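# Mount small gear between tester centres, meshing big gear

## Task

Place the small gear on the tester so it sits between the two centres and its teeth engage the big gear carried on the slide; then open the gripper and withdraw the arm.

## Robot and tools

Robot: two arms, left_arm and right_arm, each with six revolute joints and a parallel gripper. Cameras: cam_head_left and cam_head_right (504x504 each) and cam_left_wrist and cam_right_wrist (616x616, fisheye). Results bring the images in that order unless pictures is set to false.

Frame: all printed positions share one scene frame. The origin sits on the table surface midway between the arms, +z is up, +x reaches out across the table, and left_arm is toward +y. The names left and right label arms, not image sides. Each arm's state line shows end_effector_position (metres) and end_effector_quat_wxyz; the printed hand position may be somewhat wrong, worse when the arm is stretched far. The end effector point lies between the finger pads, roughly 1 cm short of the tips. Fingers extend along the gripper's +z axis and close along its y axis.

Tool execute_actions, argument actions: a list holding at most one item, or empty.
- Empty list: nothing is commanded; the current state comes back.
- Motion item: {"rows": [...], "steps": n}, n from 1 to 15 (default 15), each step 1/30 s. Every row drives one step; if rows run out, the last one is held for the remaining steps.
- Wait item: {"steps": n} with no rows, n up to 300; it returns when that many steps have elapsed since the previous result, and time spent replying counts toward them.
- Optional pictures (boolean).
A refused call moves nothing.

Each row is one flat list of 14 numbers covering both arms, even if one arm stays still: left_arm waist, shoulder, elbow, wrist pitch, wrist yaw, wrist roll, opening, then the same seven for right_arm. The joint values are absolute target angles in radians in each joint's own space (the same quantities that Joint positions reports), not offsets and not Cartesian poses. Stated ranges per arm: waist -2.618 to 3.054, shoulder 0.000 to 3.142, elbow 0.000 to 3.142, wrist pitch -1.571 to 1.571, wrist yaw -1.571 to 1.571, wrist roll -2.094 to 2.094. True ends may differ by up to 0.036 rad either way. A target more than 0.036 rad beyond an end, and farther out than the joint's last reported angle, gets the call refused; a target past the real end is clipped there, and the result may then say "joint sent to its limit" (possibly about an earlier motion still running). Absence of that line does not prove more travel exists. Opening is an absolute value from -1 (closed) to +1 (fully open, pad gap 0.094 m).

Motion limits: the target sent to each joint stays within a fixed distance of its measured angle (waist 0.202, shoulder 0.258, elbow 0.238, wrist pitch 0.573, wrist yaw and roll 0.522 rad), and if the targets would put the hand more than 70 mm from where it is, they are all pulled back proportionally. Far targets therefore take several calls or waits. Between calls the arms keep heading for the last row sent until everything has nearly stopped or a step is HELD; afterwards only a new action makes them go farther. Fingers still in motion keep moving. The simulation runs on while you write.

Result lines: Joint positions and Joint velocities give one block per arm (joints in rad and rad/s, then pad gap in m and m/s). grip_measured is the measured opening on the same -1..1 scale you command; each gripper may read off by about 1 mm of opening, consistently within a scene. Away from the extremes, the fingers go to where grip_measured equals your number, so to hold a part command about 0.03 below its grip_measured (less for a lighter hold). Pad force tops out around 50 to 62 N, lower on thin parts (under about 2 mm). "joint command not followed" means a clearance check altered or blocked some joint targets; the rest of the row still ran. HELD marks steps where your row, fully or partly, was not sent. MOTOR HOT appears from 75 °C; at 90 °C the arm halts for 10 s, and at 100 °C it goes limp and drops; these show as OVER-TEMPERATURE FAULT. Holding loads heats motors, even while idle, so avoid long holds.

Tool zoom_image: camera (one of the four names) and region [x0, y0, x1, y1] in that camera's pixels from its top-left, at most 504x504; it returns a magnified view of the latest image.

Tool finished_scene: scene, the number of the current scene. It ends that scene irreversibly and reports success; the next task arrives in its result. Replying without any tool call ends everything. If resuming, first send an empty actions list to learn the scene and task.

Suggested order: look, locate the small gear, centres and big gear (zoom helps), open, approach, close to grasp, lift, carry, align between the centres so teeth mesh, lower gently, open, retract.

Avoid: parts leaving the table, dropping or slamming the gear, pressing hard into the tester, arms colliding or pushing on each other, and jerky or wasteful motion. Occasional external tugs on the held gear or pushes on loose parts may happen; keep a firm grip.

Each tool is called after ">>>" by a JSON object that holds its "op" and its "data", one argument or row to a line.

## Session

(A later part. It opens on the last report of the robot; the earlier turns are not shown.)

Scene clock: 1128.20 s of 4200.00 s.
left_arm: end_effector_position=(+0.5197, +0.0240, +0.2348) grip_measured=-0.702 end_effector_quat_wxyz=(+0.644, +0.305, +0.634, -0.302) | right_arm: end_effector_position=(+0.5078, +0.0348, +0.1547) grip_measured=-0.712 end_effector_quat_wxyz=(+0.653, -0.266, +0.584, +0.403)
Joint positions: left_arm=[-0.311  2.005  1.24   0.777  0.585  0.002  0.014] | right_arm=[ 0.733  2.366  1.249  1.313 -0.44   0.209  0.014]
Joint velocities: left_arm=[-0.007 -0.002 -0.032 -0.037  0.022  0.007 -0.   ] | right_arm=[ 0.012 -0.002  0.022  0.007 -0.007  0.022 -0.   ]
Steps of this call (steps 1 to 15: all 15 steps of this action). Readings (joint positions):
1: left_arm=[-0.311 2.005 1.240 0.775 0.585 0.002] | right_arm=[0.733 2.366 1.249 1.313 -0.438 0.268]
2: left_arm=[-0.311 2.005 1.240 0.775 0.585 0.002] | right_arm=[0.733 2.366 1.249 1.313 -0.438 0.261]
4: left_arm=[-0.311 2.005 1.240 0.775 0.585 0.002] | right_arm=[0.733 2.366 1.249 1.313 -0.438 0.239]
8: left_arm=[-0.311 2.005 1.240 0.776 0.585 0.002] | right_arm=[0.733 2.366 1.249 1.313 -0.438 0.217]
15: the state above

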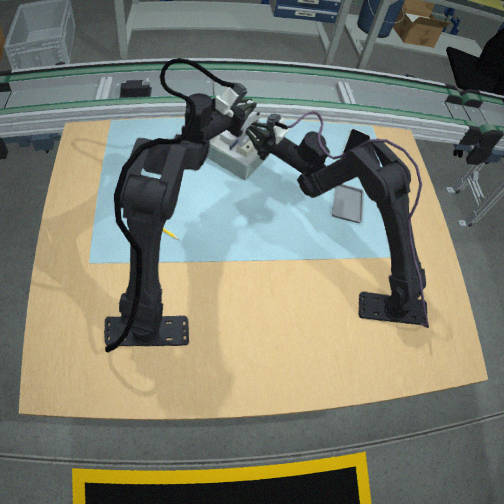

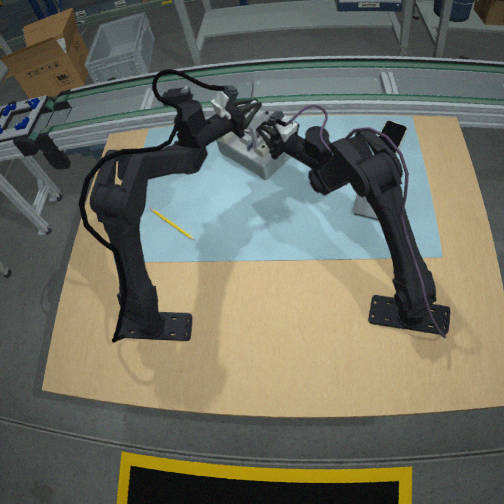

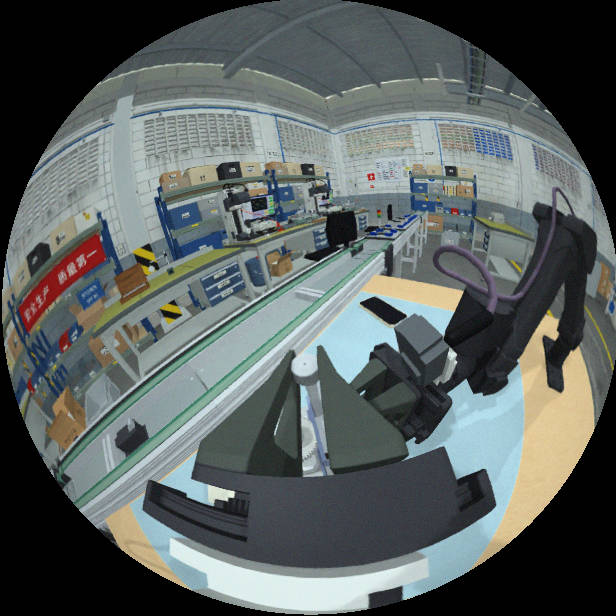

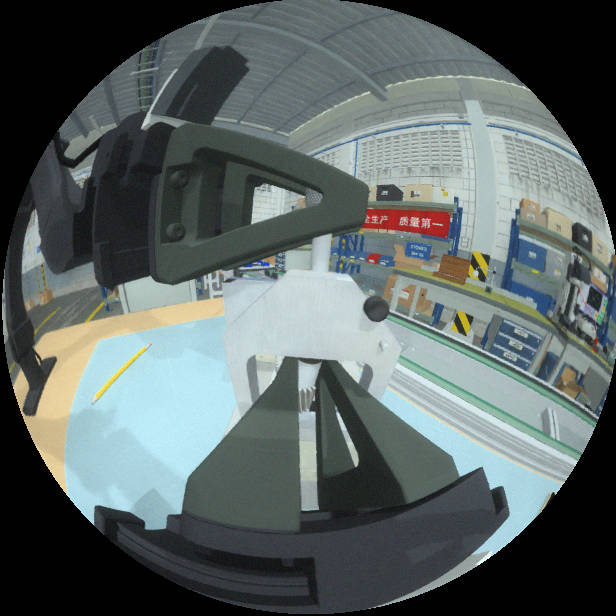

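>>> {"op": "execute_actions", "data": {
  "actions": [
    {"rows":[[-0.312,2.0,1.25,0.78,0.57,0,-0.72,0.738,2.38,1.26,1.31,-0.44,0.23,-0.75],[-0.312,2.02,1.22,0.76,0.57,0,-0.72,0.738,2.38,1.26,1.29,-0.44,0.26,-0.75],[-0.312,2.02,1.22,0.76,0.57,0,-0.72,0.738,2.38,1.26,1.29,-0.44,0.29,-0.75]],"steps":15}
  ],
  "pictures": false
}}

>>> {"op": "execute_actions", "data": {
  "actions": [
    {"rows":[[-0.312,2.02,1.22,0.76,0.57,0,-0.72,0.738,2.38,1.26,1.29,-0.44,0.32,-0.75],[-0.312,2.02,1.22,0.76,0.57,0,-0.72,0.738,2.38,1.26,1.29,-0.44,0.35,-0.75]],"steps":15}
  ]
}}

>>> {"op": "zoom_image", "data": {
  "camera": "cam_right_wrist",
  "region": [210, 220, 410, 460]
}}

Scene clock: 1138.10 s of 4200.00 s.
left_arm: end_effector_position=(+0.5197, +0.0239, +0.2327) grip_measured=-0.702 end_effector_quat_wxyz=(+0.641, +0.305, +0.636, -0.303) | right_arm: end_effector_position=(+0.5082, +0.0346, +0.1540) grip_measured=-0.712 end_effector_quat_wxyz=(+0.640, -0.248, +0.593, +0.421)
Joint positions: left_arm=[-0.311  2.006  1.24   0.772  0.586  0.002  0.014] | right_arm=[ 0.733  2.366  1.249  1.31  -0.438  0.269  0.014]
Joint velocities: left_arm=[-0.012 -0.012 -0.017 -0.037  0.037  0.022 -0.   ] | right_arm=[ 0.012 -0.012 -0.007  0.037 -0.007 -0.022  0.   ]
Steps of this call (steps 1 to 15: the robot went on to your last target; steps 16 to 90: nothing new was sent; then 6.40 s passed at rest; steps 91 to 105: all 15 steps of this action). Readings (joint positions):
91: left_arm=[-0.311 2.005 1.240 0.776 0.585 0.002] | right_arm=[0.733 2.366 1.249 1.313 -0.440 0.214]
92: left_arm=[-0.311 2.005 1.240 0.773 0.585 0.002] | right_arm=[0.733 2.366 1.249 1.311 -0.440 0.223]
94: left_arm=[-0.311 2.006 1.240 0.772 0.586 0.002] | right_arm=[0.733 2.366 1.249 1.310 -0.438 0.245]
98: left_arm=[-0.311 2.006 1.240 0.772 0.586 0.002] | right_arm=[0.733 2.366 1.249 1.310 -0.438 0.261]
105: the state above

Scene clock: 1138.60 s of 4200.00 s.
left_arm: end_effector_position=(+0.5197, +0.0239, +0.2311) grip_measured=-0.702 end_effector_quat_wxyz=(+0.638, +0.305, +0.639, -0.303) | right_arm: end_effector_position=(+0.5079, +0.0351, +0.1523) grip_measured=-0.712 end_effector_quat_wxyz=(+0.619, -0.225, +0.605, +0.447)
Joint positions: left_arm=[-0.311  2.006  1.24   0.764  0.586  0.002  0.014] | right_arm=[ 0.733  2.366  1.249  1.303 -0.441  0.348  0.014]
Joint velocities: left_arm=[-0.022 -0.002  0.002  0.007 -0.007 -0.095  0.   ] | right_arm=[-0.007 -0.017  0.002  0.022  0.007 -0.022 -0.001]
Steps of this call (steps 1 to 15: all 15 steps of this action). Readings (joint positions):
1: left_arm=[-0.311 2.006 1.240 0.772 0.586 0.002] | right_arm=[0.733 2.366 1.249 1.310 -0.438 0.274]
2: left_arm=[-0.311 2.006 1.240 0.772 0.586 0.002] | right_arm=[0.733 2.366 1.249 1.310 -0.438 0.284]
4: left_arm=[-0.311 2.006 1.240 0.772 0.586 0.002] | right_arm=[0.733 2.366 1.249 1.310 -0.438 0.303]
8: left_arm=[-0.311 2.006 1.240 0.768 0.586 0.002] | right_arm=[0.733 2.366 1.249 1.306 -0.440 0.333]
15: the state above

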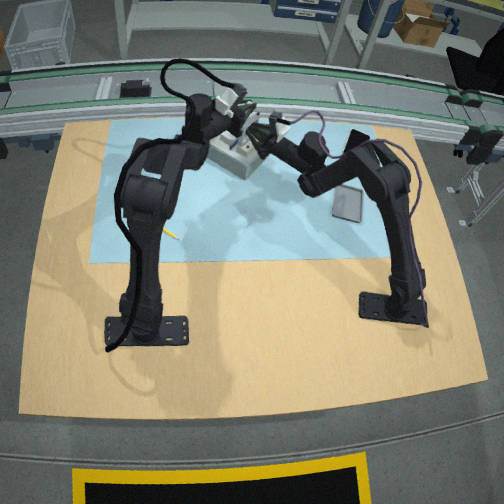

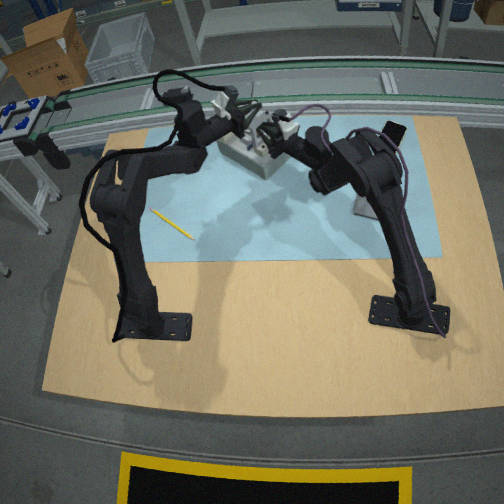

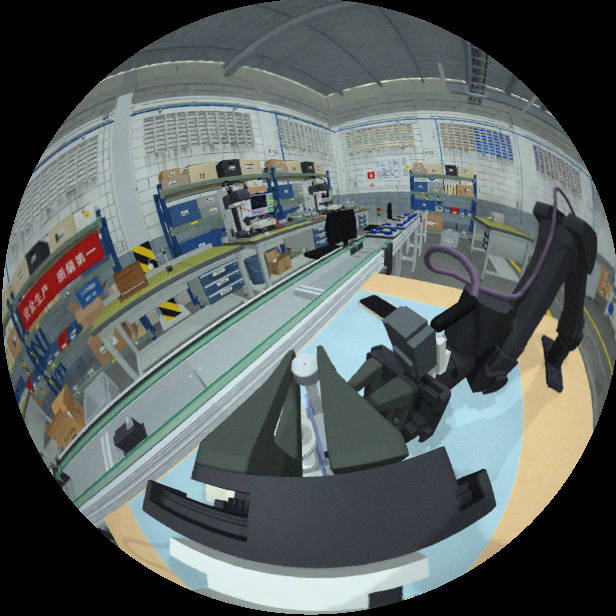

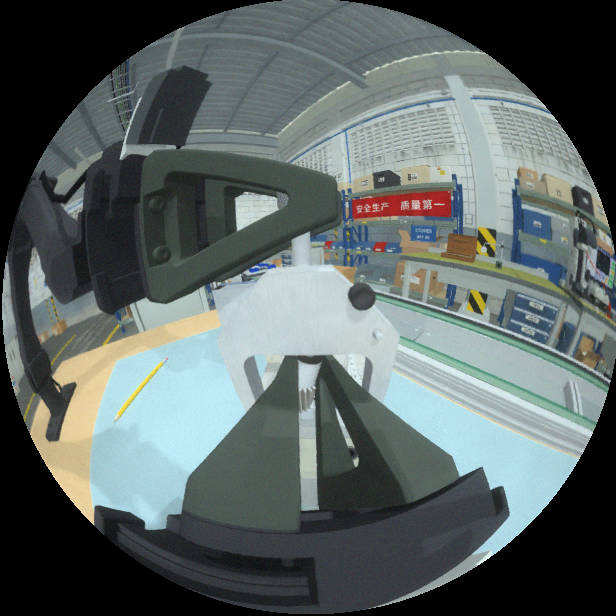

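Region (210, 220, 410, 460) of cam_right_wrist's 616x616 image, scaled by 2.100, with more detail than that image has.

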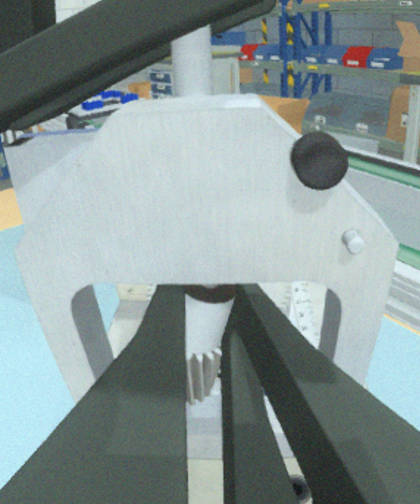

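>>> {"op": "execute_actions", "data": {
  "actions": [
    {"rows":[[-0.312,1.99,1.26,0.80,0.57,0,-0.72,0.738,2.38,1.27,1.32,-0.44,0.33,-0.75],[-0.312,1.97,1.29,0.83,0.57,0,-0.72,0.738,2.38,1.27,1.34,-0.44,0.31,-0.75],[-0.312,1.955,1.30,0.85,0.57,0,-0.72,0.738,2.38,1.27,1.36,-0.44,0.29,-0.75],[-0.312,1.945,1.31,0.86,0.57,0,-0.72,0.738,2.38,1.27,1.37,-0.44,0.26,-0.75]],"steps":15}
  ],
  "pictures": false
}}

Scene clock: 1150.53 s of 4200.00 s.
left_arm: end_effector_position=(+0.5196, +0.0241, +0.2390) grip_measured=-0.702 end_effector_quat_wxyz=(+0.644, +0.305, +0.633, -0.302) | right_arm: end_effector_position=(+0.5066, +0.0351, +0.1568) grip_measured=-0.712 end_effector_quat_wxyz=(+0.640, -0.249, +0.588, +0.427)
Joint positions: left_arm=[-0.311  1.997  1.247  0.764  0.585  0.002  0.014] | right_arm=[ 0.733  2.366  1.249  1.323 -0.446  0.277  0.014]
Joint velocities: left_arm=[ 0.007 -0.012 -0.017  0.037 -0.022  0.007 -0.001] | right_arm=[ 0.007 -0.002 -0.002 -0.007  0.022  0.022  0.   ]
Steps of this call (steps 1 to 15: the robot went on to your last target; steps 16 to 90: nothing new was sent; then 8.43 s passed at rest; steps 91 to 105: all 15 steps of this action). Readings (joint positions):
91: left_arm=[-0.311 2.006 1.240 0.765 0.586 0.002] | right_arm=[0.733 2.366 1.249 1.303 -0.442 0.352]
92: left_arm=[-0.311 2.005 1.240 0.767 0.586 0.002] | right_arm=[0.733 2.366 1.249 1.304 -0.442 0.348]
94: left_arm=[-0.311 2.003 1.242 0.769 0.584 0.002] | right_arm=[0.733 2.366 1.249 1.308 -0.443 0.329]
98: left_arm=[-0.311 1.997 1.247 0.765 0.585 0.002] | right_arm=[0.733 2.366 1.249 1.322 -0.445 0.295]
105: the state above

>>> {"op": "execute_actions", "data": {
  "actions": [
    {"rows":[[-0.312,1.945,1.31,0.86,0.57,0,-0.72,0.738,2.38,1.27,1.36,-0.435,0.24,-0.75],[-0.312,1.945,1.31,0.86,0.57,0,-0.72,0.738,2.38,1.27,1.36,-0.43,0.21,-0.75],[-0.312,1.945,1.31,0.86,0.57,0,-0.72,0.738,2.38,1.27,1.36,-0.43,0.18,-0.75],[-0.312,1.945,1.31,0.86,0.57,0,-0.72,0.738,2.38,1.27,1.36,-0.43,0.15,-0.75],[-0.312,1.945,1.31,0.86,0.57,0,-0.72,0.738,2.38,1.27,1.36,-0.43,0.12,-0.75]],"steps":15}
  ]
}}

>>> {"op": "zoom_image", "data": {
  "camera": "cam_right_wrist",
  "region": [210, 220, 410, 460]
}}

Scene clock: 1156.87 s of 4200.00 s.
left_arm: end_effector_position=(+0.5196, +0.0241, +0.2394) grip_measured=-0.702 end_effector_quat_wxyz=(+0.645, +0.305, +0.633, -0.302) | right_arm: end_effector_position=(+0.5064, +0.0352, +0.1568) grip_measured=-0.712 end_effector_quat_wxyz=(+0.667, -0.288, +0.570, +0.383)
Joint positions: left_arm=[-0.311  1.997  1.247  0.766  0.585  0.002  0.014] | right_arm=[ 0.733  2.366  1.249  1.323 -0.447  0.142  0.014]
Joint velocities: left_arm=[ 0.017 -0.012  0.002 -0.022 -0.007 -0.007  0.001] | right_arm=[-0.007 -0.012  0.002  0.037 -0.037 -0.051 -0.002]
Steps of this call (steps 1 to 15: the robot went on to your last target; steps 16 to 90: nothing new was sent; then 2.83 s passed at rest; steps 91 to 105: all 15 steps of this action). Readings (joint positions):
91: left_arm=[-0.311 1.997 1.247 0.764 0.585 0.002] | right_arm=[0.733 2.366 1.249 1.323 -0.446 0.270]
92: left_arm=[-0.311 1.997 1.247 0.764 0.585 0.002] | right_arm=[0.733 2.366 1.249 1.323 -0.445 0.261]
94: left_arm=[-0.311 1.997 1.247 0.764 0.585 0.002] | right_arm=[0.733 2.366 1.249 1.323 -0.444 0.231]
98: left_arm=[-0.311 1.997 1.247 0.764 0.585 0.002] | right_arm=[0.733 2.366 1.249 1.323 -0.442 0.172]
105: the state above

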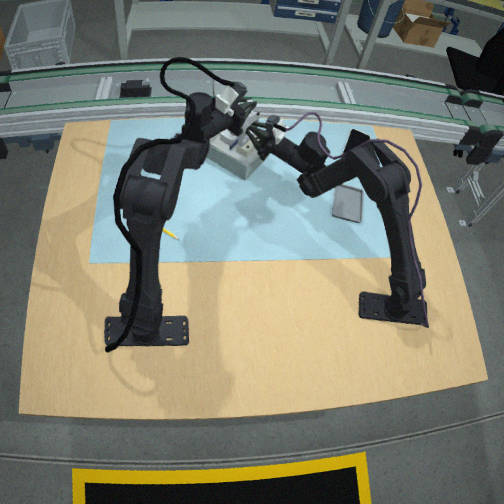

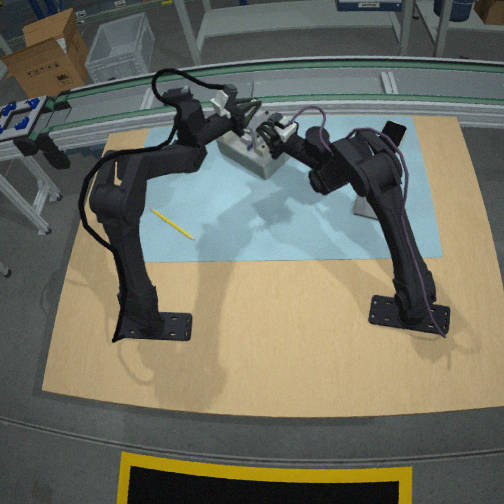

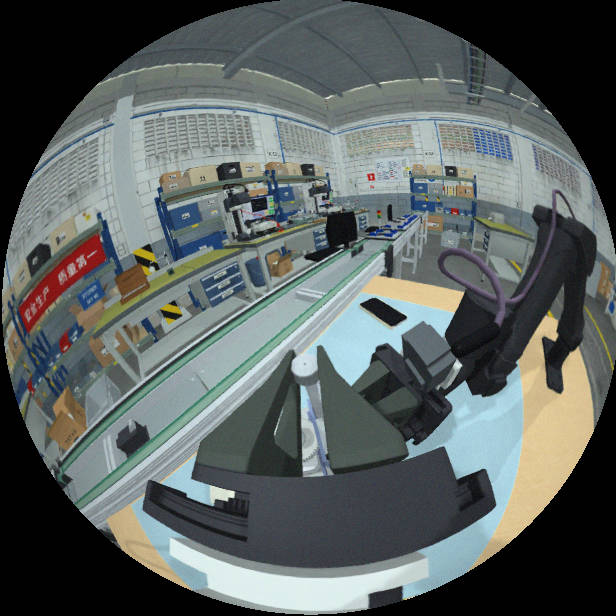

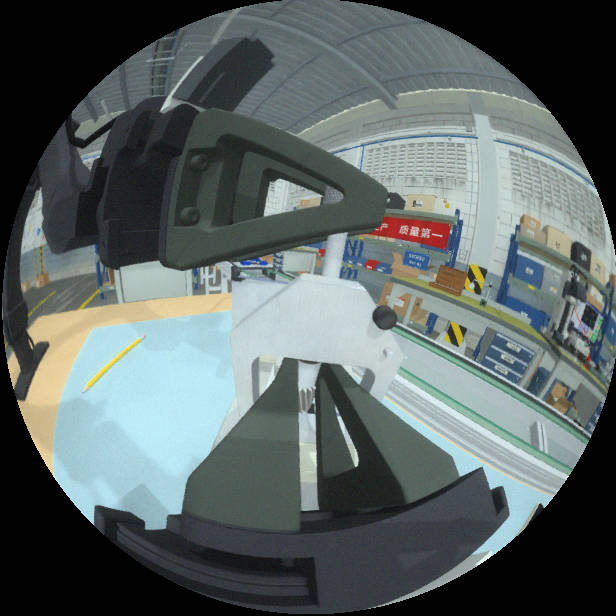

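Region (210, 220, 410, 460) of cam_right_wrist's 616x616 image, scaled by 2.100, with more detail than that image has.

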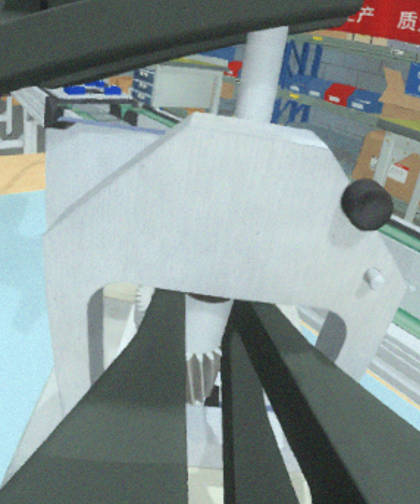

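>>> {"op": "execute_actions", "data": {
  "actions": [
    {"rows":[[-0.312,1.93,1.325,0.875,0.57,0,-0.72,0.738,2.38,1.27,1.38,-0.43,0.14,-0.75],[-0.312,1.915,1.335,0.885,0.57,0,-0.72,0.738,2.38,1.27,1.39,-0.43,0.14,-0.75],[-0.312,1.915,1.335,0.885,0.57,0,-0.72,0.738,2.38,1.27,1.39,-0.43,0.14,-0.75],[-0.312,1.915,1.335,0.885,0.57,0,-0.72,0.738,2.38,1.27,1.39,-0.43,0.14,-0.75],[-0.312,1.915,1.335,0.885,0.57,0,-0.72,0.738,2.38,1.27,1.39,-0.42,0.12,-0.75],[-0.312,1.915,1.335,0.885,0.57,0,-0.72,0.738,2.38,1.27,1.39,-0.415,0.11,-0.75]],"steps":15}
  ],
  "pictures": false
}}

Scene clock: 1171.17 s of 4200.00 s.
left_arm: end_effector_position=(+0.5196, +0.0242, +0.2414) grip_measured=-0.702 end_effector_quat_wxyz=(+0.643, +0.305, +0.635, -0.302) | right_arm: end_effector_position=(+0.5065, +0.0342, +0.1578) grip_measured=-0.712 end_effector_quat_wxyz=(+0.678, -0.293, +0.562, +0.373)
Joint positions: left_arm=[-0.311  1.991  1.252  0.749  0.584  0.002  0.014] | right_arm=[ 0.733  2.373  1.249  1.345 -0.441  0.118  0.014]
Joint velocities: left_arm=[-0.012  0.007 -0.002 -0.037  0.037  0.037  0.001] | right_arm=[ 0.002 -0.007  0.002  0.022  0.007 -0.066 -0.   ]
Steps of this call (steps 1 to 30: the robot went on to your last target; steps 31 to 90: nothing new was sent; then 10.80 s passed at rest; steps 91 to 105: all 15 steps of this action). Readings (joint positions):
91: left_arm=[-0.311 1.995 1.247 0.766 0.584 0.002] | right_arm=[0.733 2.366 1.249 1.324 -0.449 0.130]
92: left_arm=[-0.311 1.995 1.247 0.764 0.584 0.002] | right_arm=[0.733 2.366 1.249 1.325 -0.449 0.130]
94: left_arm=[-0.311 1.994 1.247 0.761 0.583 0.002] | right_arm=[0.733 2.370 1.249 1.334 -0.449 0.130]
98: left_arm=[-0.311 1.993 1.248 0.758 0.583 0.002] | right_arm=[0.733 2.373 1.249 1.341 -0.448 0.125]
105: the state above

>>> {"op": "execute_actions", "data": {
  "actions": [
    {"rows":[[-0.312,1.93,1.32,0.86,0.57,0,-0.72,0.738,2.365,1.275,1.37,-0.415,0.11,-0.75]],"steps":10}
  ]
}}

>>> {"op": "zoom_image", "data": {
  "camera": "cam_right_wrist",
  "region": [210, 220, 410, 460]
}}

Scene clock: 1177.63 s of 4200.00 s.
left_arm: end_effector_position=(+0.5195, +0.0242, +0.2415) grip_measured=-0.702 end_effector_quat_wxyz=(+0.642, +0.305, +0.635, -0.302) | right_arm: end_effector_position=(+0.5066, +0.0342, +0.1578) grip_measured=-0.712 end_effector_quat_wxyz=(+0.678, -0.293, +0.561, +0.373)
Joint positions: left_arm=[-0.311  1.99   1.252  0.747  0.584  0.002  0.014] | right_arm=[ 0.733  2.373  1.249  1.345 -0.441  0.117  0.014]
Joint velocities: left_arm=[ 0.007  0.002 -0.022  0.037  0.022  0.022 -0.   ] | right_arm=[ 0.017  0.007 -0.002  0.022  0.007 -0.007 -0.   ]
Steps of this call (steps 1 to 15: the robot went on to your last target; steps 16 to 90: nothing new was sent; then 3.13 s passed at rest; steps 91 to 100: all 10 steps of this action). Readings (joint positions):
91: left_arm=[-0.311 1.990 1.252 0.747 0.584 0.002] | right_arm=[0.733 2.373 1.249 1.345 -0.441 0.117]
92: left_arm=[-0.311 1.990 1.252 0.747 0.584 0.002] | right_arm=[0.733 2.373 1.249 1.345 -0.441 0.117]
94: left_arm=[-0.311 1.990 1.252 0.747 0.584 0.002] | right_arm=[0.733 2.373 1.249 1.345 -0.441 0.117]
98: left_arm=[-0.311 1.990 1.252 0.747 0.584 0.002] | right_arm=[0.733 2.373 1.249 1.345 -0.441 0.117]
100: the state above

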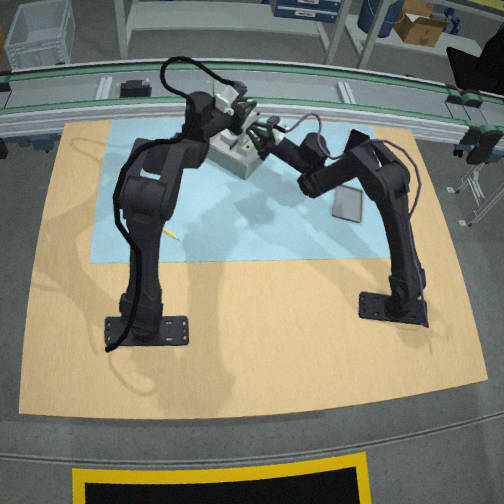

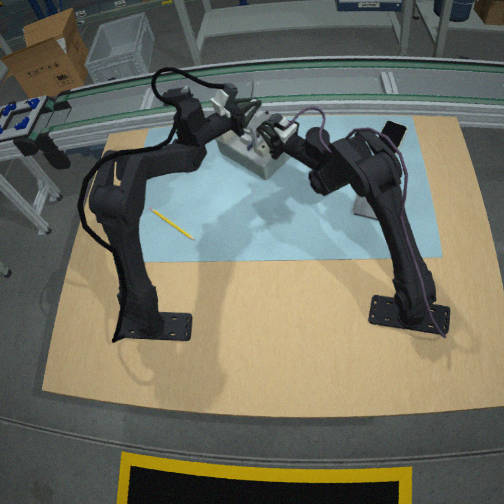

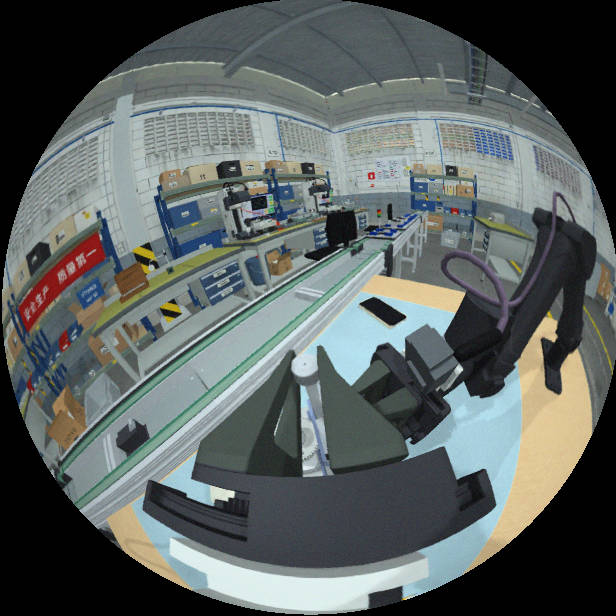

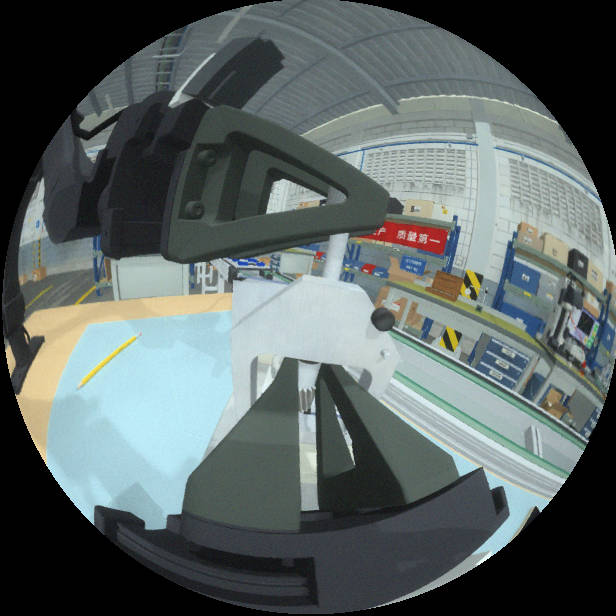

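Region (210, 220, 410, 460) of cam_right_wrist's 616x616 image, scaled by 2.100, with more detail than that image has.

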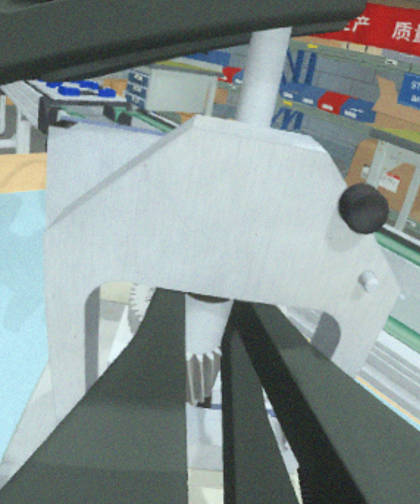

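>>> {"op": "execute_actions", "data": {
  "actions": [
    {"rows":[[-0.312,1.93,1.32,0.86,0.57,0,-0.72,0.738,2.365,1.285,1.342,-0.415,0.11,-0.75]],"steps":12}
  ],
  "pictures": false
}}

Scene clock: 1183.10 s of 4200.00 s.
left_arm: end_effector_position=(+0.5195, +0.0242, +0.2415) grip_measured=-0.702 end_effector_quat_wxyz=(+0.642, +0.305, +0.635, -0.302) | right_arm: end_effector_position=(+0.5067, +0.0342, +0.1574) grip_measured=-0.712 end_effector_quat_wxyz=(+0.678, -0.293, +0.562, +0.372)
Joint positions: left_arm=[-0.311  1.99   1.252  0.747  0.584  0.002  0.014] | right_arm=[ 0.733  2.373  1.249  1.343 -0.44   0.116  0.014]
Joint velocities: left_arm=[ 0.007 -0.012 -0.002 -0.037 -0.007 -0.022  0.   ] | right_arm=[-0.002  0.007 -0.012 -0.022 -0.022 -0.022 -0.   ]
Steps of this call (steps 1 to 15: the robot went on to your last target; steps 16 to 90: nothing new was sent; then 2.07 s passed at rest; steps 91 to 102: all 12 steps of this action). Readings (joint positions):
91: left_arm=[-0.311 1.990 1.252 0.747 0.584 0.002] | right_arm=[0.733 2.373 1.249 1.343 -0.441 0.116]
92: left_arm=[-0.311 1.990 1.252 0.747 0.584 0.002] | right_arm=[0.733 2.373 1.249 1.343 -0.441 0.116]
94: left_arm=[-0.311 1.990 1.252 0.747 0.584 0.002] | right_arm=[0.733 2.373 1.249 1.343 -0.440 0.116]
98: left_arm=[-0.311 1.990 1.252 0.747 0.584 0.002] | right_arm=[0.733 2.373 1.249 1.343 -0.440 0.116]
102: the state above

>>> {"op": "execute_actions", "data": {
  "actions": [
    {"rows":[[-0.312,1.93,1.32,0.86,0.57,0,-0.72,0.73,2.365,1.295,1.34,-0.405,0.11,-0.75],[-0.312,1.93,1.32,0.86,0.57,0,-0.72,0.725,2.365,1.295,1.34,-0.395,0.11,-0.75]],"steps":10}
  ],
  "pictures": false
}}

Scene clock: 1188.83 s of 4200.00 s.
left_arm: end_effector_position=(+0.5195, +0.0242, +0.2415) grip_measured=-0.702 end_effector_quat_wxyz=(+0.642, +0.305, +0.635, -0.302) | right_arm: end_effector_position=(+0.5107, +0.0332, +0.1579) grip_measured=-0.712 end_effector_quat_wxyz=(+0.680, -0.287, +0.566, +0.367)
Joint positions: left_arm=[-0.311  1.99   1.252  0.747  0.584  0.002  0.014] | right_arm=[ 0.733  2.373  1.255  1.332 -0.422  0.115  0.014]
Joint velocities: left_arm=[ 0.007  0.012 -0.007 -0.022 -0.066  0.022 -0.001] | right_arm=[-0.002  0.007 -0.002 -0.051 -0.007 -0.007 -0.002]
Steps of this call (steps 1 to 15: the robot went on to your last target; steps 16 to 90: nothing new was sent; then 2.40 s passed at rest; steps 91 to 100: all 10 steps of this action). Readings (joint positions):
91: left_arm=[-0.311 1.990 1.252 0.747 0.584 0.002] | right_arm=[0.733 2.373 1.250 1.342 -0.440 0.116]
92: left_arm=[-0.311 1.990 1.252 0.747 0.584 0.002] | right_arm=[0.733 2.373 1.252 1.339 -0.437 0.116]
94: left_arm=[-0.311 1.990 1.252 0.747 0.584 0.002] | right_arm=[0.733 2.373 1.254 1.334 -0.430 0.115]
98: left_arm=[-0.311 1.990 1.252 0.747 0.584 0.002] | right_arm=[0.733 2.373 1.255 1.332 -0.422 0.115]
100: the state above

s=.3037, t=.411. Back a little and lower plunger.

>>> {"op": "execute_actions", "data": {
  "actions": [
    {"rows":[[-0.312,1.93,1.32,0.86,0.57,0,-0.72,0.735,2.375,1.27,1.335,-0.445,0.11,-0.75]],"steps":10}
  ]
}}

>>> {"op": "zoom_image", "data": {
  "camera": "cam_right_wrist",
  "region": [210, 220, 410, 460]
}}

Scene clock: 1194.40 s of 4200.00 s.
left_arm: end_effector_position=(+0.5195, +0.0242, +0.2415) grip_measured=-0.702 end_effector_quat_wxyz=(+0.642, +0.305, +0.635, -0.302) | right_arm: end_effector_position=(+0.5076, +0.0353, +0.1575) grip_measured=-0.712 end_effector_quat_wxyz=(+0.676, -0.295, +0.563, +0.373)
Joint positions: left_arm=[-0.311  1.99   1.252  0.747  0.584  0.002  0.014] | right_arm=[ 0.733  2.373  1.255  1.332 -0.443  0.114  0.014]
Joint velocities: left_arm=[-0.012  0.007 -0.007  0.037  0.037 -0.037 -0.001] | right_arm=[-0.002  0.012  0.007  0.066  0.007 -0.007 -0.001]
Steps of this call (steps 1 to 15: the robot went on to your last target; steps 16 to 90: nothing new was sent; then 2.23 s passed at rest; steps 91 to 100: all 10 steps of this action). Readings (joint positions):
91: left_arm=[-0.311 1.990 1.252 0.747 0.584 0.002] | right_arm=[0.733 2.373 1.255 1.332 -0.426 0.115]
92: left_arm=[-0.311 1.990 1.252 0.747 0.584 0.002] | right_arm=[0.733 2.373 1.255 1.332 -0.429 0.114]
94: left_arm=[-0.311 1.990 1.252 0.747 0.584 0.002] | right_arm=[0.733 2.373 1.255 1.332 -0.436 0.114]
98: left_arm=[-0.311 1.990 1.252 0.747 0.584 0.002] | right_arm=[0.733 2.373 1.255 1.332 -0.443 0.114]
100: the state above

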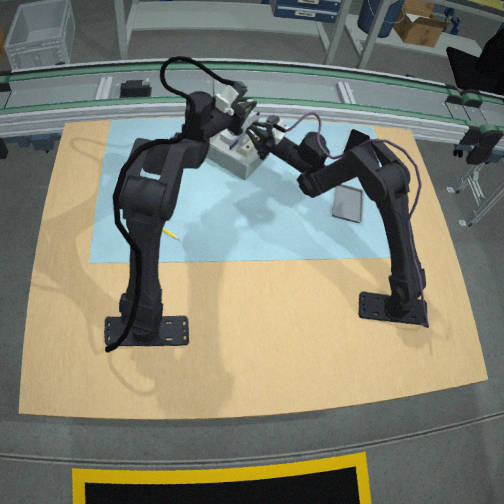

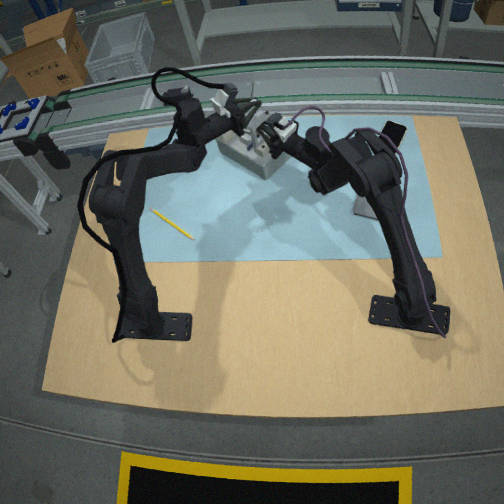

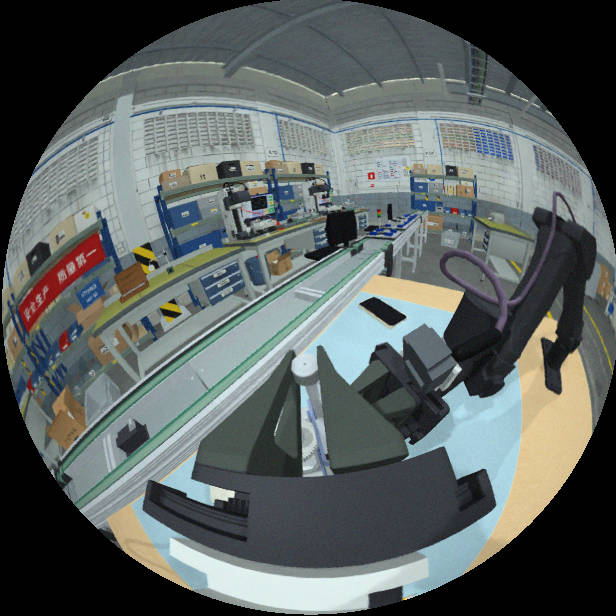

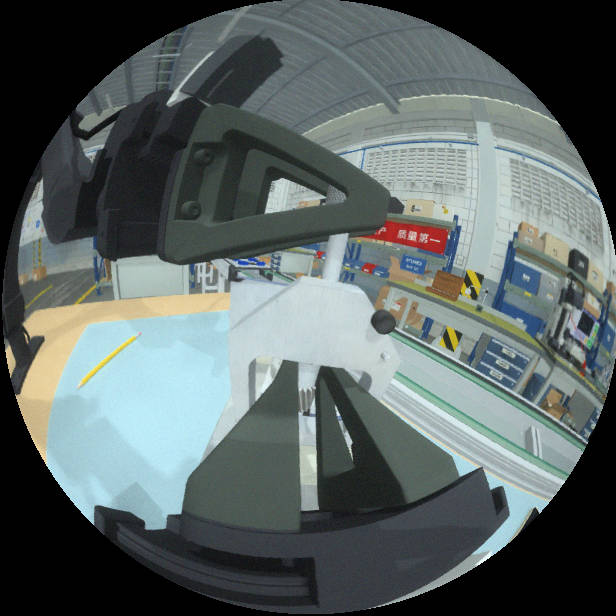

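Region (210, 220, 410, 460) of cam_right_wrist's 616x616 image, scaled by 2.100, with more detail than that image has.

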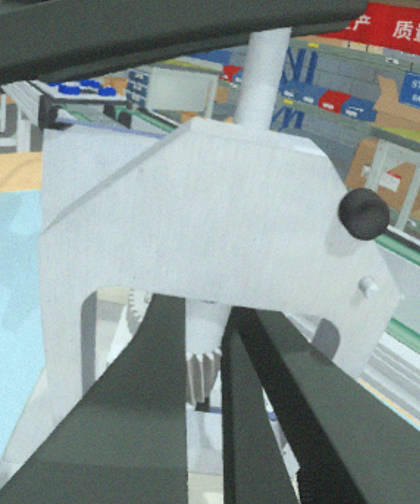

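>>> {"op": "execute_actions", "data": {
  "actions": [
    {"rows":[[-0.312,1.93,1.32,0.86,0.57,0,-0.72,0.735,2.375,1.27,1.335,-0.408,0.10,-0.75]],"steps":12}
  ],
  "pictures": false
}}

Scene clock: 1199.40 s of 4200.00 s.
left_arm: end_effector_position=(+0.5195, +0.0242, +0.2415) grip_measured=-0.702 end_effector_quat_wxyz=(+0.642, +0.305, +0.635, -0.302) | right_arm: end_effector_position=(+0.5095, +0.0340, +0.1577) grip_measured=-0.712 end_effector_quat_wxyz=(+0.680, -0.293, +0.564, +0.366)
Joint positions: left_arm=[-0.311  1.99   1.252  0.747  0.584  0.002  0.014] | right_arm=[ 0.733  2.373  1.255  1.332 -0.43   0.105  0.014]
Joint velocities: left_arm=[-0.017 -0.017 -0.022 -0.022 -0.022 -0.037 -0.001] | right_arm=[ 0.007  0.007  0.012 -0.037 -0.051  0.007 -0.   ]
Steps of this call (steps 1 to 15: the robot went on to your last target; steps 16 to 90: nothing new was sent; then 1.60 s passed at rest; steps 91 to 102: all 12 steps of this action). Readings (joint positions):
91: left_arm=[-0.311 1.990 1.252 0.747 0.584 0.002] | right_arm=[0.733 2.373 1.255 1.332 -0.441 0.113]
92: left_arm=[-0.311 1.990 1.252 0.747 0.584 0.002] | right_arm=[0.733 2.373 1.255 1.332 -0.440 0.111]
94: left_arm=[-0.311 1.990 1.252 0.747 0.584 0.002] | right_arm=[0.733 2.373 1.255 1.332 -0.437 0.109]
98: left_arm=[-0.311 1.990 1.252 0.747 0.584 0.002] | right_arm=[0.733 2.373 1.255 1.332 -0.433 0.106]
102: the state above

>>> {"op": "execute_actions", "data": {
  "actions": [
    {"rows":[[-0.312,1.95,1.30,0.84,0.57,0,-0.72,0.735,2.375,1.27,1.335,-0.42,0.10,-0.75],[-0.312,1.96,1.29,0.83,0.57,0,-0.72,0.735,2.375,1.27,1.335,-0.42,0.10,-0.75],[-0.312,1.97,1.28,0.82,0.57,0,-0.72,0.735,2.375,1.27,1.335,-0.42,0.10,-0.75],[-0.312,1.98,1.27,0.81,0.57,0,-0.72,0.735,2.375,1.27,1.335,-0.42,0.10,-0.75],[-0.312,1.99,1.26,0.80,0.57,0,-0.72,0.735,2.375,1.27,1.335,-0.42,0.10,-0.75],[-0.312,2.0,1.25,0.79,0.57,0,-0.72,0.735,2.375,1.27,1.335,-0.42,0.10,-0.75],[-0.312,2.005,1.24,0.78,0.57,0,-0.72,0.735,2.375,1.27,1.335,-0.42,0.10,-0.75],[-0.312,2.01,1.23,0.77,0.57,0,-0.72,0.735,2.375,1.27,1.335,-0.42,0.10,-0.75],[-0.312,2.02,1.22,0.76,0.57,0,-0.72,0.735,2.375,1.27,1.335,-0.42,0.10,-0.75]],"steps":15}
  ],
  "pictures": false
}}

>>> {"op": "execute_actions", "data": {
  "actions": [
    {"rows":[[-0.312,2.02,1.22,0.76,0.57,0,-0.72,0.735,2.375,1.27,1.32,-0.42,0.10,-0.75],[-0.312,2.02,1.22,0.76,0.57,0,-0.72,0.735,2.375,1.27,1.305,-0.42,0.10,-0.75]],"steps":15}
  ],
  "pictures": false
}}

Scene clock: 1209.93 s of 4200.00 s.
left_arm: end_effector_position=(+0.5197, +0.0242, +0.2317) grip_measured=-0.702 end_effector_quat_wxyz=(+0.639, +0.304, +0.638, -0.303) | right_arm: end_effector_position=(+0.5091, +0.0345, +0.1550) grip_measured=-0.712 end_effector_quat_wxyz=(+0.678, -0.297, +0.566, +0.364)
Joint positions: left_arm=[-0.311  2.005  1.24   0.765  0.585  0.002  0.014] | right_arm=[ 0.733  2.373  1.254  1.322 -0.434  0.096  0.014]
Joint velocities: left_arm=[-0.012 -0.017 -0.002 -0.051  0.007  0.022  0.001] | right_arm=[-0.012 -0.012 -0.002  0.007 -0.007  0.051  0.001]
Steps of this call (steps 1 to 15: the robot went on to your last target; steps 16 to 90: nothing new was sent; then 7.03 s passed at rest; steps 91 to 105: all 15 steps of this action). Readings (joint positions):
91: left_arm=[-0.311 1.990 1.252 0.745 0.584 0.002] | right_arm=[0.733 2.373 1.255 1.332 -0.427 0.104]
92: left_arm=[-0.311 1.990 1.252 0.743 0.584 0.002] | right_arm=[0.733 2.373 1.255 1.332 -0.427 0.104]
94: left_arm=[-0.311 1.991 1.252 0.738 0.584 0.002] | right_arm=[0.733 2.373 1.255 1.332 -0.428 0.104]
98: left_arm=[-0.311 1.997 1.248 0.743 0.586 0.002] | right_arm=[0.733 2.373 1.255 1.329 -0.433 0.104]
105: the state above

Scene clock: 1210.43 s of 4200.00 s.
left_arm: end_effector_position=(+0.5197, +0.0242, +0.2316) grip_measured=-0.702 end_effector_quat_wxyz=(+0.639, +0.304, +0.638, -0.303) | right_arm: end_effector_position=(+0.5093, +0.0343, +0.1544) grip_measured=-0.712 end_effector_quat_wxyz=(+0.677, -0.298, +0.566, +0.363)
Joint positions: left_arm=[-0.311  2.005  1.24   0.766  0.585  0.002  0.014] | right_arm=[ 0.732  2.373  1.254  1.32  -0.436  0.093  0.014]
Joint velocities: left_arm=[ 0.037  0.002  0.007 -0.051 -0.007 -0.066 -0.001] | right_arm=[ 0.007 -0.012 -0.027 -0.066  0.051  0.007  0.   ]
Steps of this call (steps 1 to 15: all 15 steps of this action). Readings (joint positions):
1: left_arm=[-0.311 2.005 1.240 0.765 0.585 0.002] | right_arm=[0.733 2.373 1.254 1.322 -0.434 0.096]
2: left_arm=[-0.311 2.005 1.240 0.766 0.585 0.002] | right_arm=[0.733 2.373 1.254 1.321 -0.434 0.096]
4: left_arm=[-0.311 2.005 1.240 0.766 0.585 0.002] | right_arm=[0.732 2.373 1.254 1.321 -0.435 0.094]
8: left_arm=[-0.311 2.005 1.240 0.766 0.585 0.002] | right_arm=[0.732 2.373 1.254 1.320 -0.436 0.093]
15: the state above

Looks seated (roll pulled itself to .093). Quick lock test.

>>> {"op": "execute_actions", "data": {
  "actions": [
    {"rows":[[-0.312,2.02,1.22,0.76,0.57,0,-0.72,0.735,2.375,1.27,1.305,-0.43,0.05,-0.75],[-0.312,2.02,1.22,0.76,0.57,0,-0.72,0.735,2.375,1.27,1.305,-0.43,0.05,-0.75],[-0.312,2.02,1.22,0.76,0.57,0,-0.72,0.735,2.375,1.27,1.305,-0.43,0.05,-0.75],[-0.312,2.02,1.22,0.76,0.57,0,-0.72,0.735,2.375,1.27,1.305,-0.43,0.05,-0.75],[-0.312,2.02,1.22,0.76,0.57,0,-0.72,0.735,2.375,1.27,1.305,-0.43,0.05,-0.75],[-0.312,2.02,1.22,0.76,0.57,0,-0.72,0.735,2.375,1.27,1.305,-0.43,0.05,-0.75],[-0.312,2.02,1.22,0.76,0.57,0,-0.72,0.735,2.375,1.27,1.305,-0.43,0.05,-0.75],[-0.312,2.02,1.22,0.76,0.57,0,-0.72,0.735,2.375,1.27,1.305,-0.43,0.05,-0.75],[-0.312,2.02,1.22,0.76,0.57,0,-0.72,0.735,2.375,1.27,1.305,-0.43,0.13,-0.75]],"steps":15}
  ],
  "pictures": false
}}

Scene clock: 1218.50 s of 4200.00 s.
left_arm: end_effector_position=(+0.5198, +0.0242, +0.2312) grip_measured=-0.702 end_effector_quat_wxyz=(+0.639, +0.304, +0.638, -0.303) | right_arm: end_effector_position=(+0.5093, +0.0344, +0.1540) grip_measured=-0.712 end_effector_quat_wxyz=(+0.677, -0.299, +0.567, +0.363)
Joint positions: left_arm=[-0.311  2.006  1.24   0.766  0.585  0.002  0.014] | right_arm=[ 0.732  2.373  1.254  1.318 -0.437  0.093  0.014]
Joint velocities: left_arm=[-0.027 -0.007 -0.027 -0.022  0.022  0.037 -0.002] | right_arm=[-0.017 -0.017  0.022  0.022  0.037  0.037 -0.   ]
Steps of this call (steps 1 to 15: the robot went on to your last target; steps 16 to 90: nothing new was sent; then 4.57 s passed at rest; steps 91 to 105: all 15 steps of this action). Readings (joint positions):
91: left_arm=[-0.311 2.005 1.240 0.766 0.585 0.002] | right_arm=[0.732 2.373 1.254 1.319 -0.436 0.086]
92: left_arm=[-0.311 2.006 1.240 0.766 0.585 0.002] | right_arm=[0.732 2.373 1.254 1.319 -0.436 0.080]
94: left_arm=[-0.311 2.006 1.240 0.766 0.585 0.002] | right_arm=[0.732 2.373 1.254 1.318 -0.437 0.075]
98: left_arm=[-0.311 2.006 1.240 0.766 0.585 0.002] | right_arm=[0.732 2.373 1.254 1.318 -0.437 0.073]
105: the state above

Locked. Release.

>>> {"op": "execute_actions", "data": {
  "actions": [
    {"rows":[[-0.312,2.01,1.245,0.775,0.58,0,-0.6,0.733,2.373,1.265,1.322,-0.437,0.085,-0.75],[-0.312,2.01,1.245,0.775,0.58,0,-0.4,0.733,2.373,1.265,1.322,-0.437,0.085,-0.75],[-0.312,2.01,1.245,0.775,0.58,0,-0.2,0.733,2.373,1.265,1.322,-0.437,0.085,-0.75],[-0.312,2.01,1.245,0.775,0.58,0,0,0.733,2.373,1.265,1.322,-0.437,0.085,-0.75],[-0.312,2.01,1.245,0.775,0.58,0,0,0.733,2.373,1.265,1.322,-0.437,0.085,-0.7],[-0.312,2.01,1.245,0.775,0.58,0,0,0.733,2.373,1.265,1.322,-0.437,0.085,-0.65],[-0.312,2.01,1.245,0.775,0.58,0,0,0.733,2.373,1.265,1.322,-0.437,0.085,-0.52]],"steps":15}
  ]
}}

>>> {"op": "zoom_image", "data": {
  "camera": "cam_right_wrist",
  "region": [210, 220, 410, 460]
}}

Scene clock: 1225.07 s of 4200.00 s.
left_arm: end_effector_position=(+0.5199, +0.0242, +0.2316) grip_measured=-0.002 end_effector_quat_wxyz=(+0.640, +0.304, +0.638, -0.303) | right_arm: end_effector_position=(+0.5090, +0.0344, +0.1547) grip_measured=-0.523 end_effector_quat_wxyz=(+0.679, -0.301, +0.564, +0.361)
Joint positions: left_arm=[-0.311  2.006  1.24   0.768  0.585  0.002  0.047] | right_arm=[ 0.732  2.373  1.254  1.322 -0.438  0.085  0.022]
Joint velocities: left_arm=[-0.017 -0.002 -0.032 -0.051  0.037 -0.007 -0.001] | right_arm=[ 0.007 -0.022  0.012  0.007  0.051  0.022  0.   ]
Steps of this call (steps 1 to 15: the robot went on to your last target; steps 16 to 90: nothing new was sent; then 3.07 s passed at rest; steps 91 to 105: all 15 steps of this action). Readings (joint positions):
91: left_arm=[-0.311 2.006 1.240 0.767 0.586 0.002] | right_arm=[0.732 2.373 1.254 1.318 -0.438 0.089]
92: left_arm=[-0.311 2.006 1.240 0.767 0.585 0.002] | right_arm=[0.732 2.373 1.254 1.318 -0.438 0.087]
94: left_arm=[-0.311 2.006 1.240 0.768 0.585 0.002] | right_arm=[0.732 2.373 1.254 1.318 -0.438 0.085]
98: left_arm=[-0.311 2.006 1.240 0.768 0.585 0.002] | right_arm=[0.732 2.373 1.254 1.321 -0.438 0.085]
105: the state above

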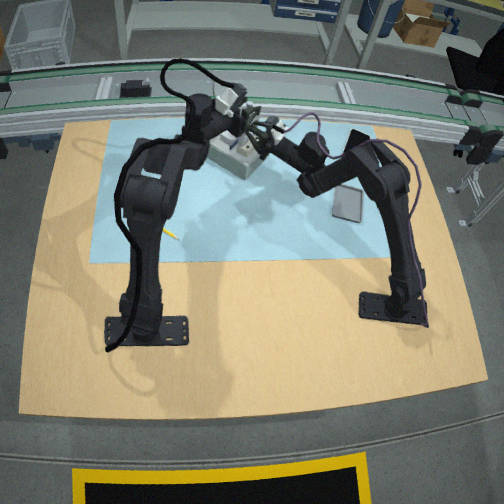

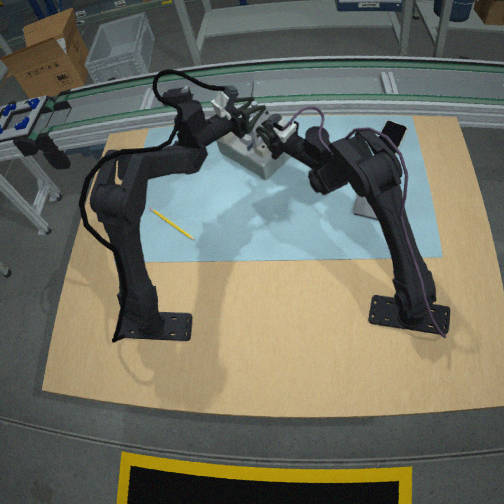

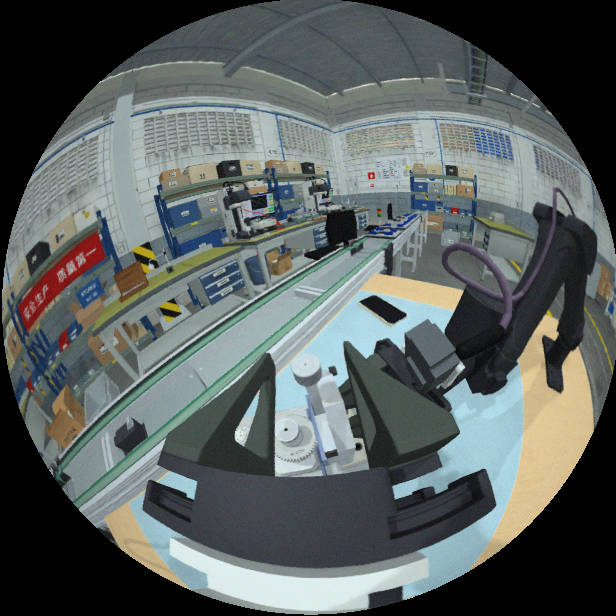

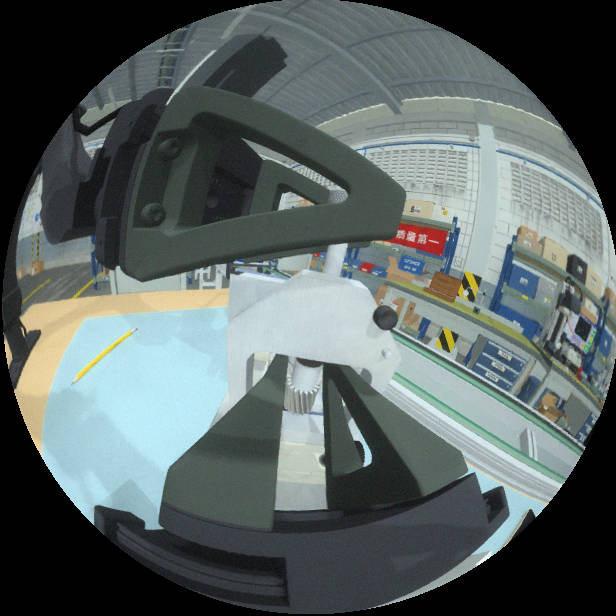

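Region (210, 220, 410, 460) of cam_right_wrist's 616x616 image, scaled by 2.100, with more detail than that image has.

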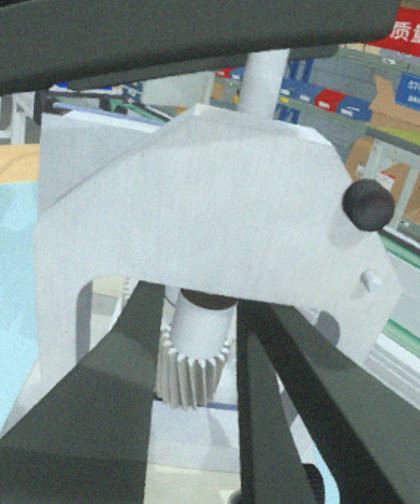

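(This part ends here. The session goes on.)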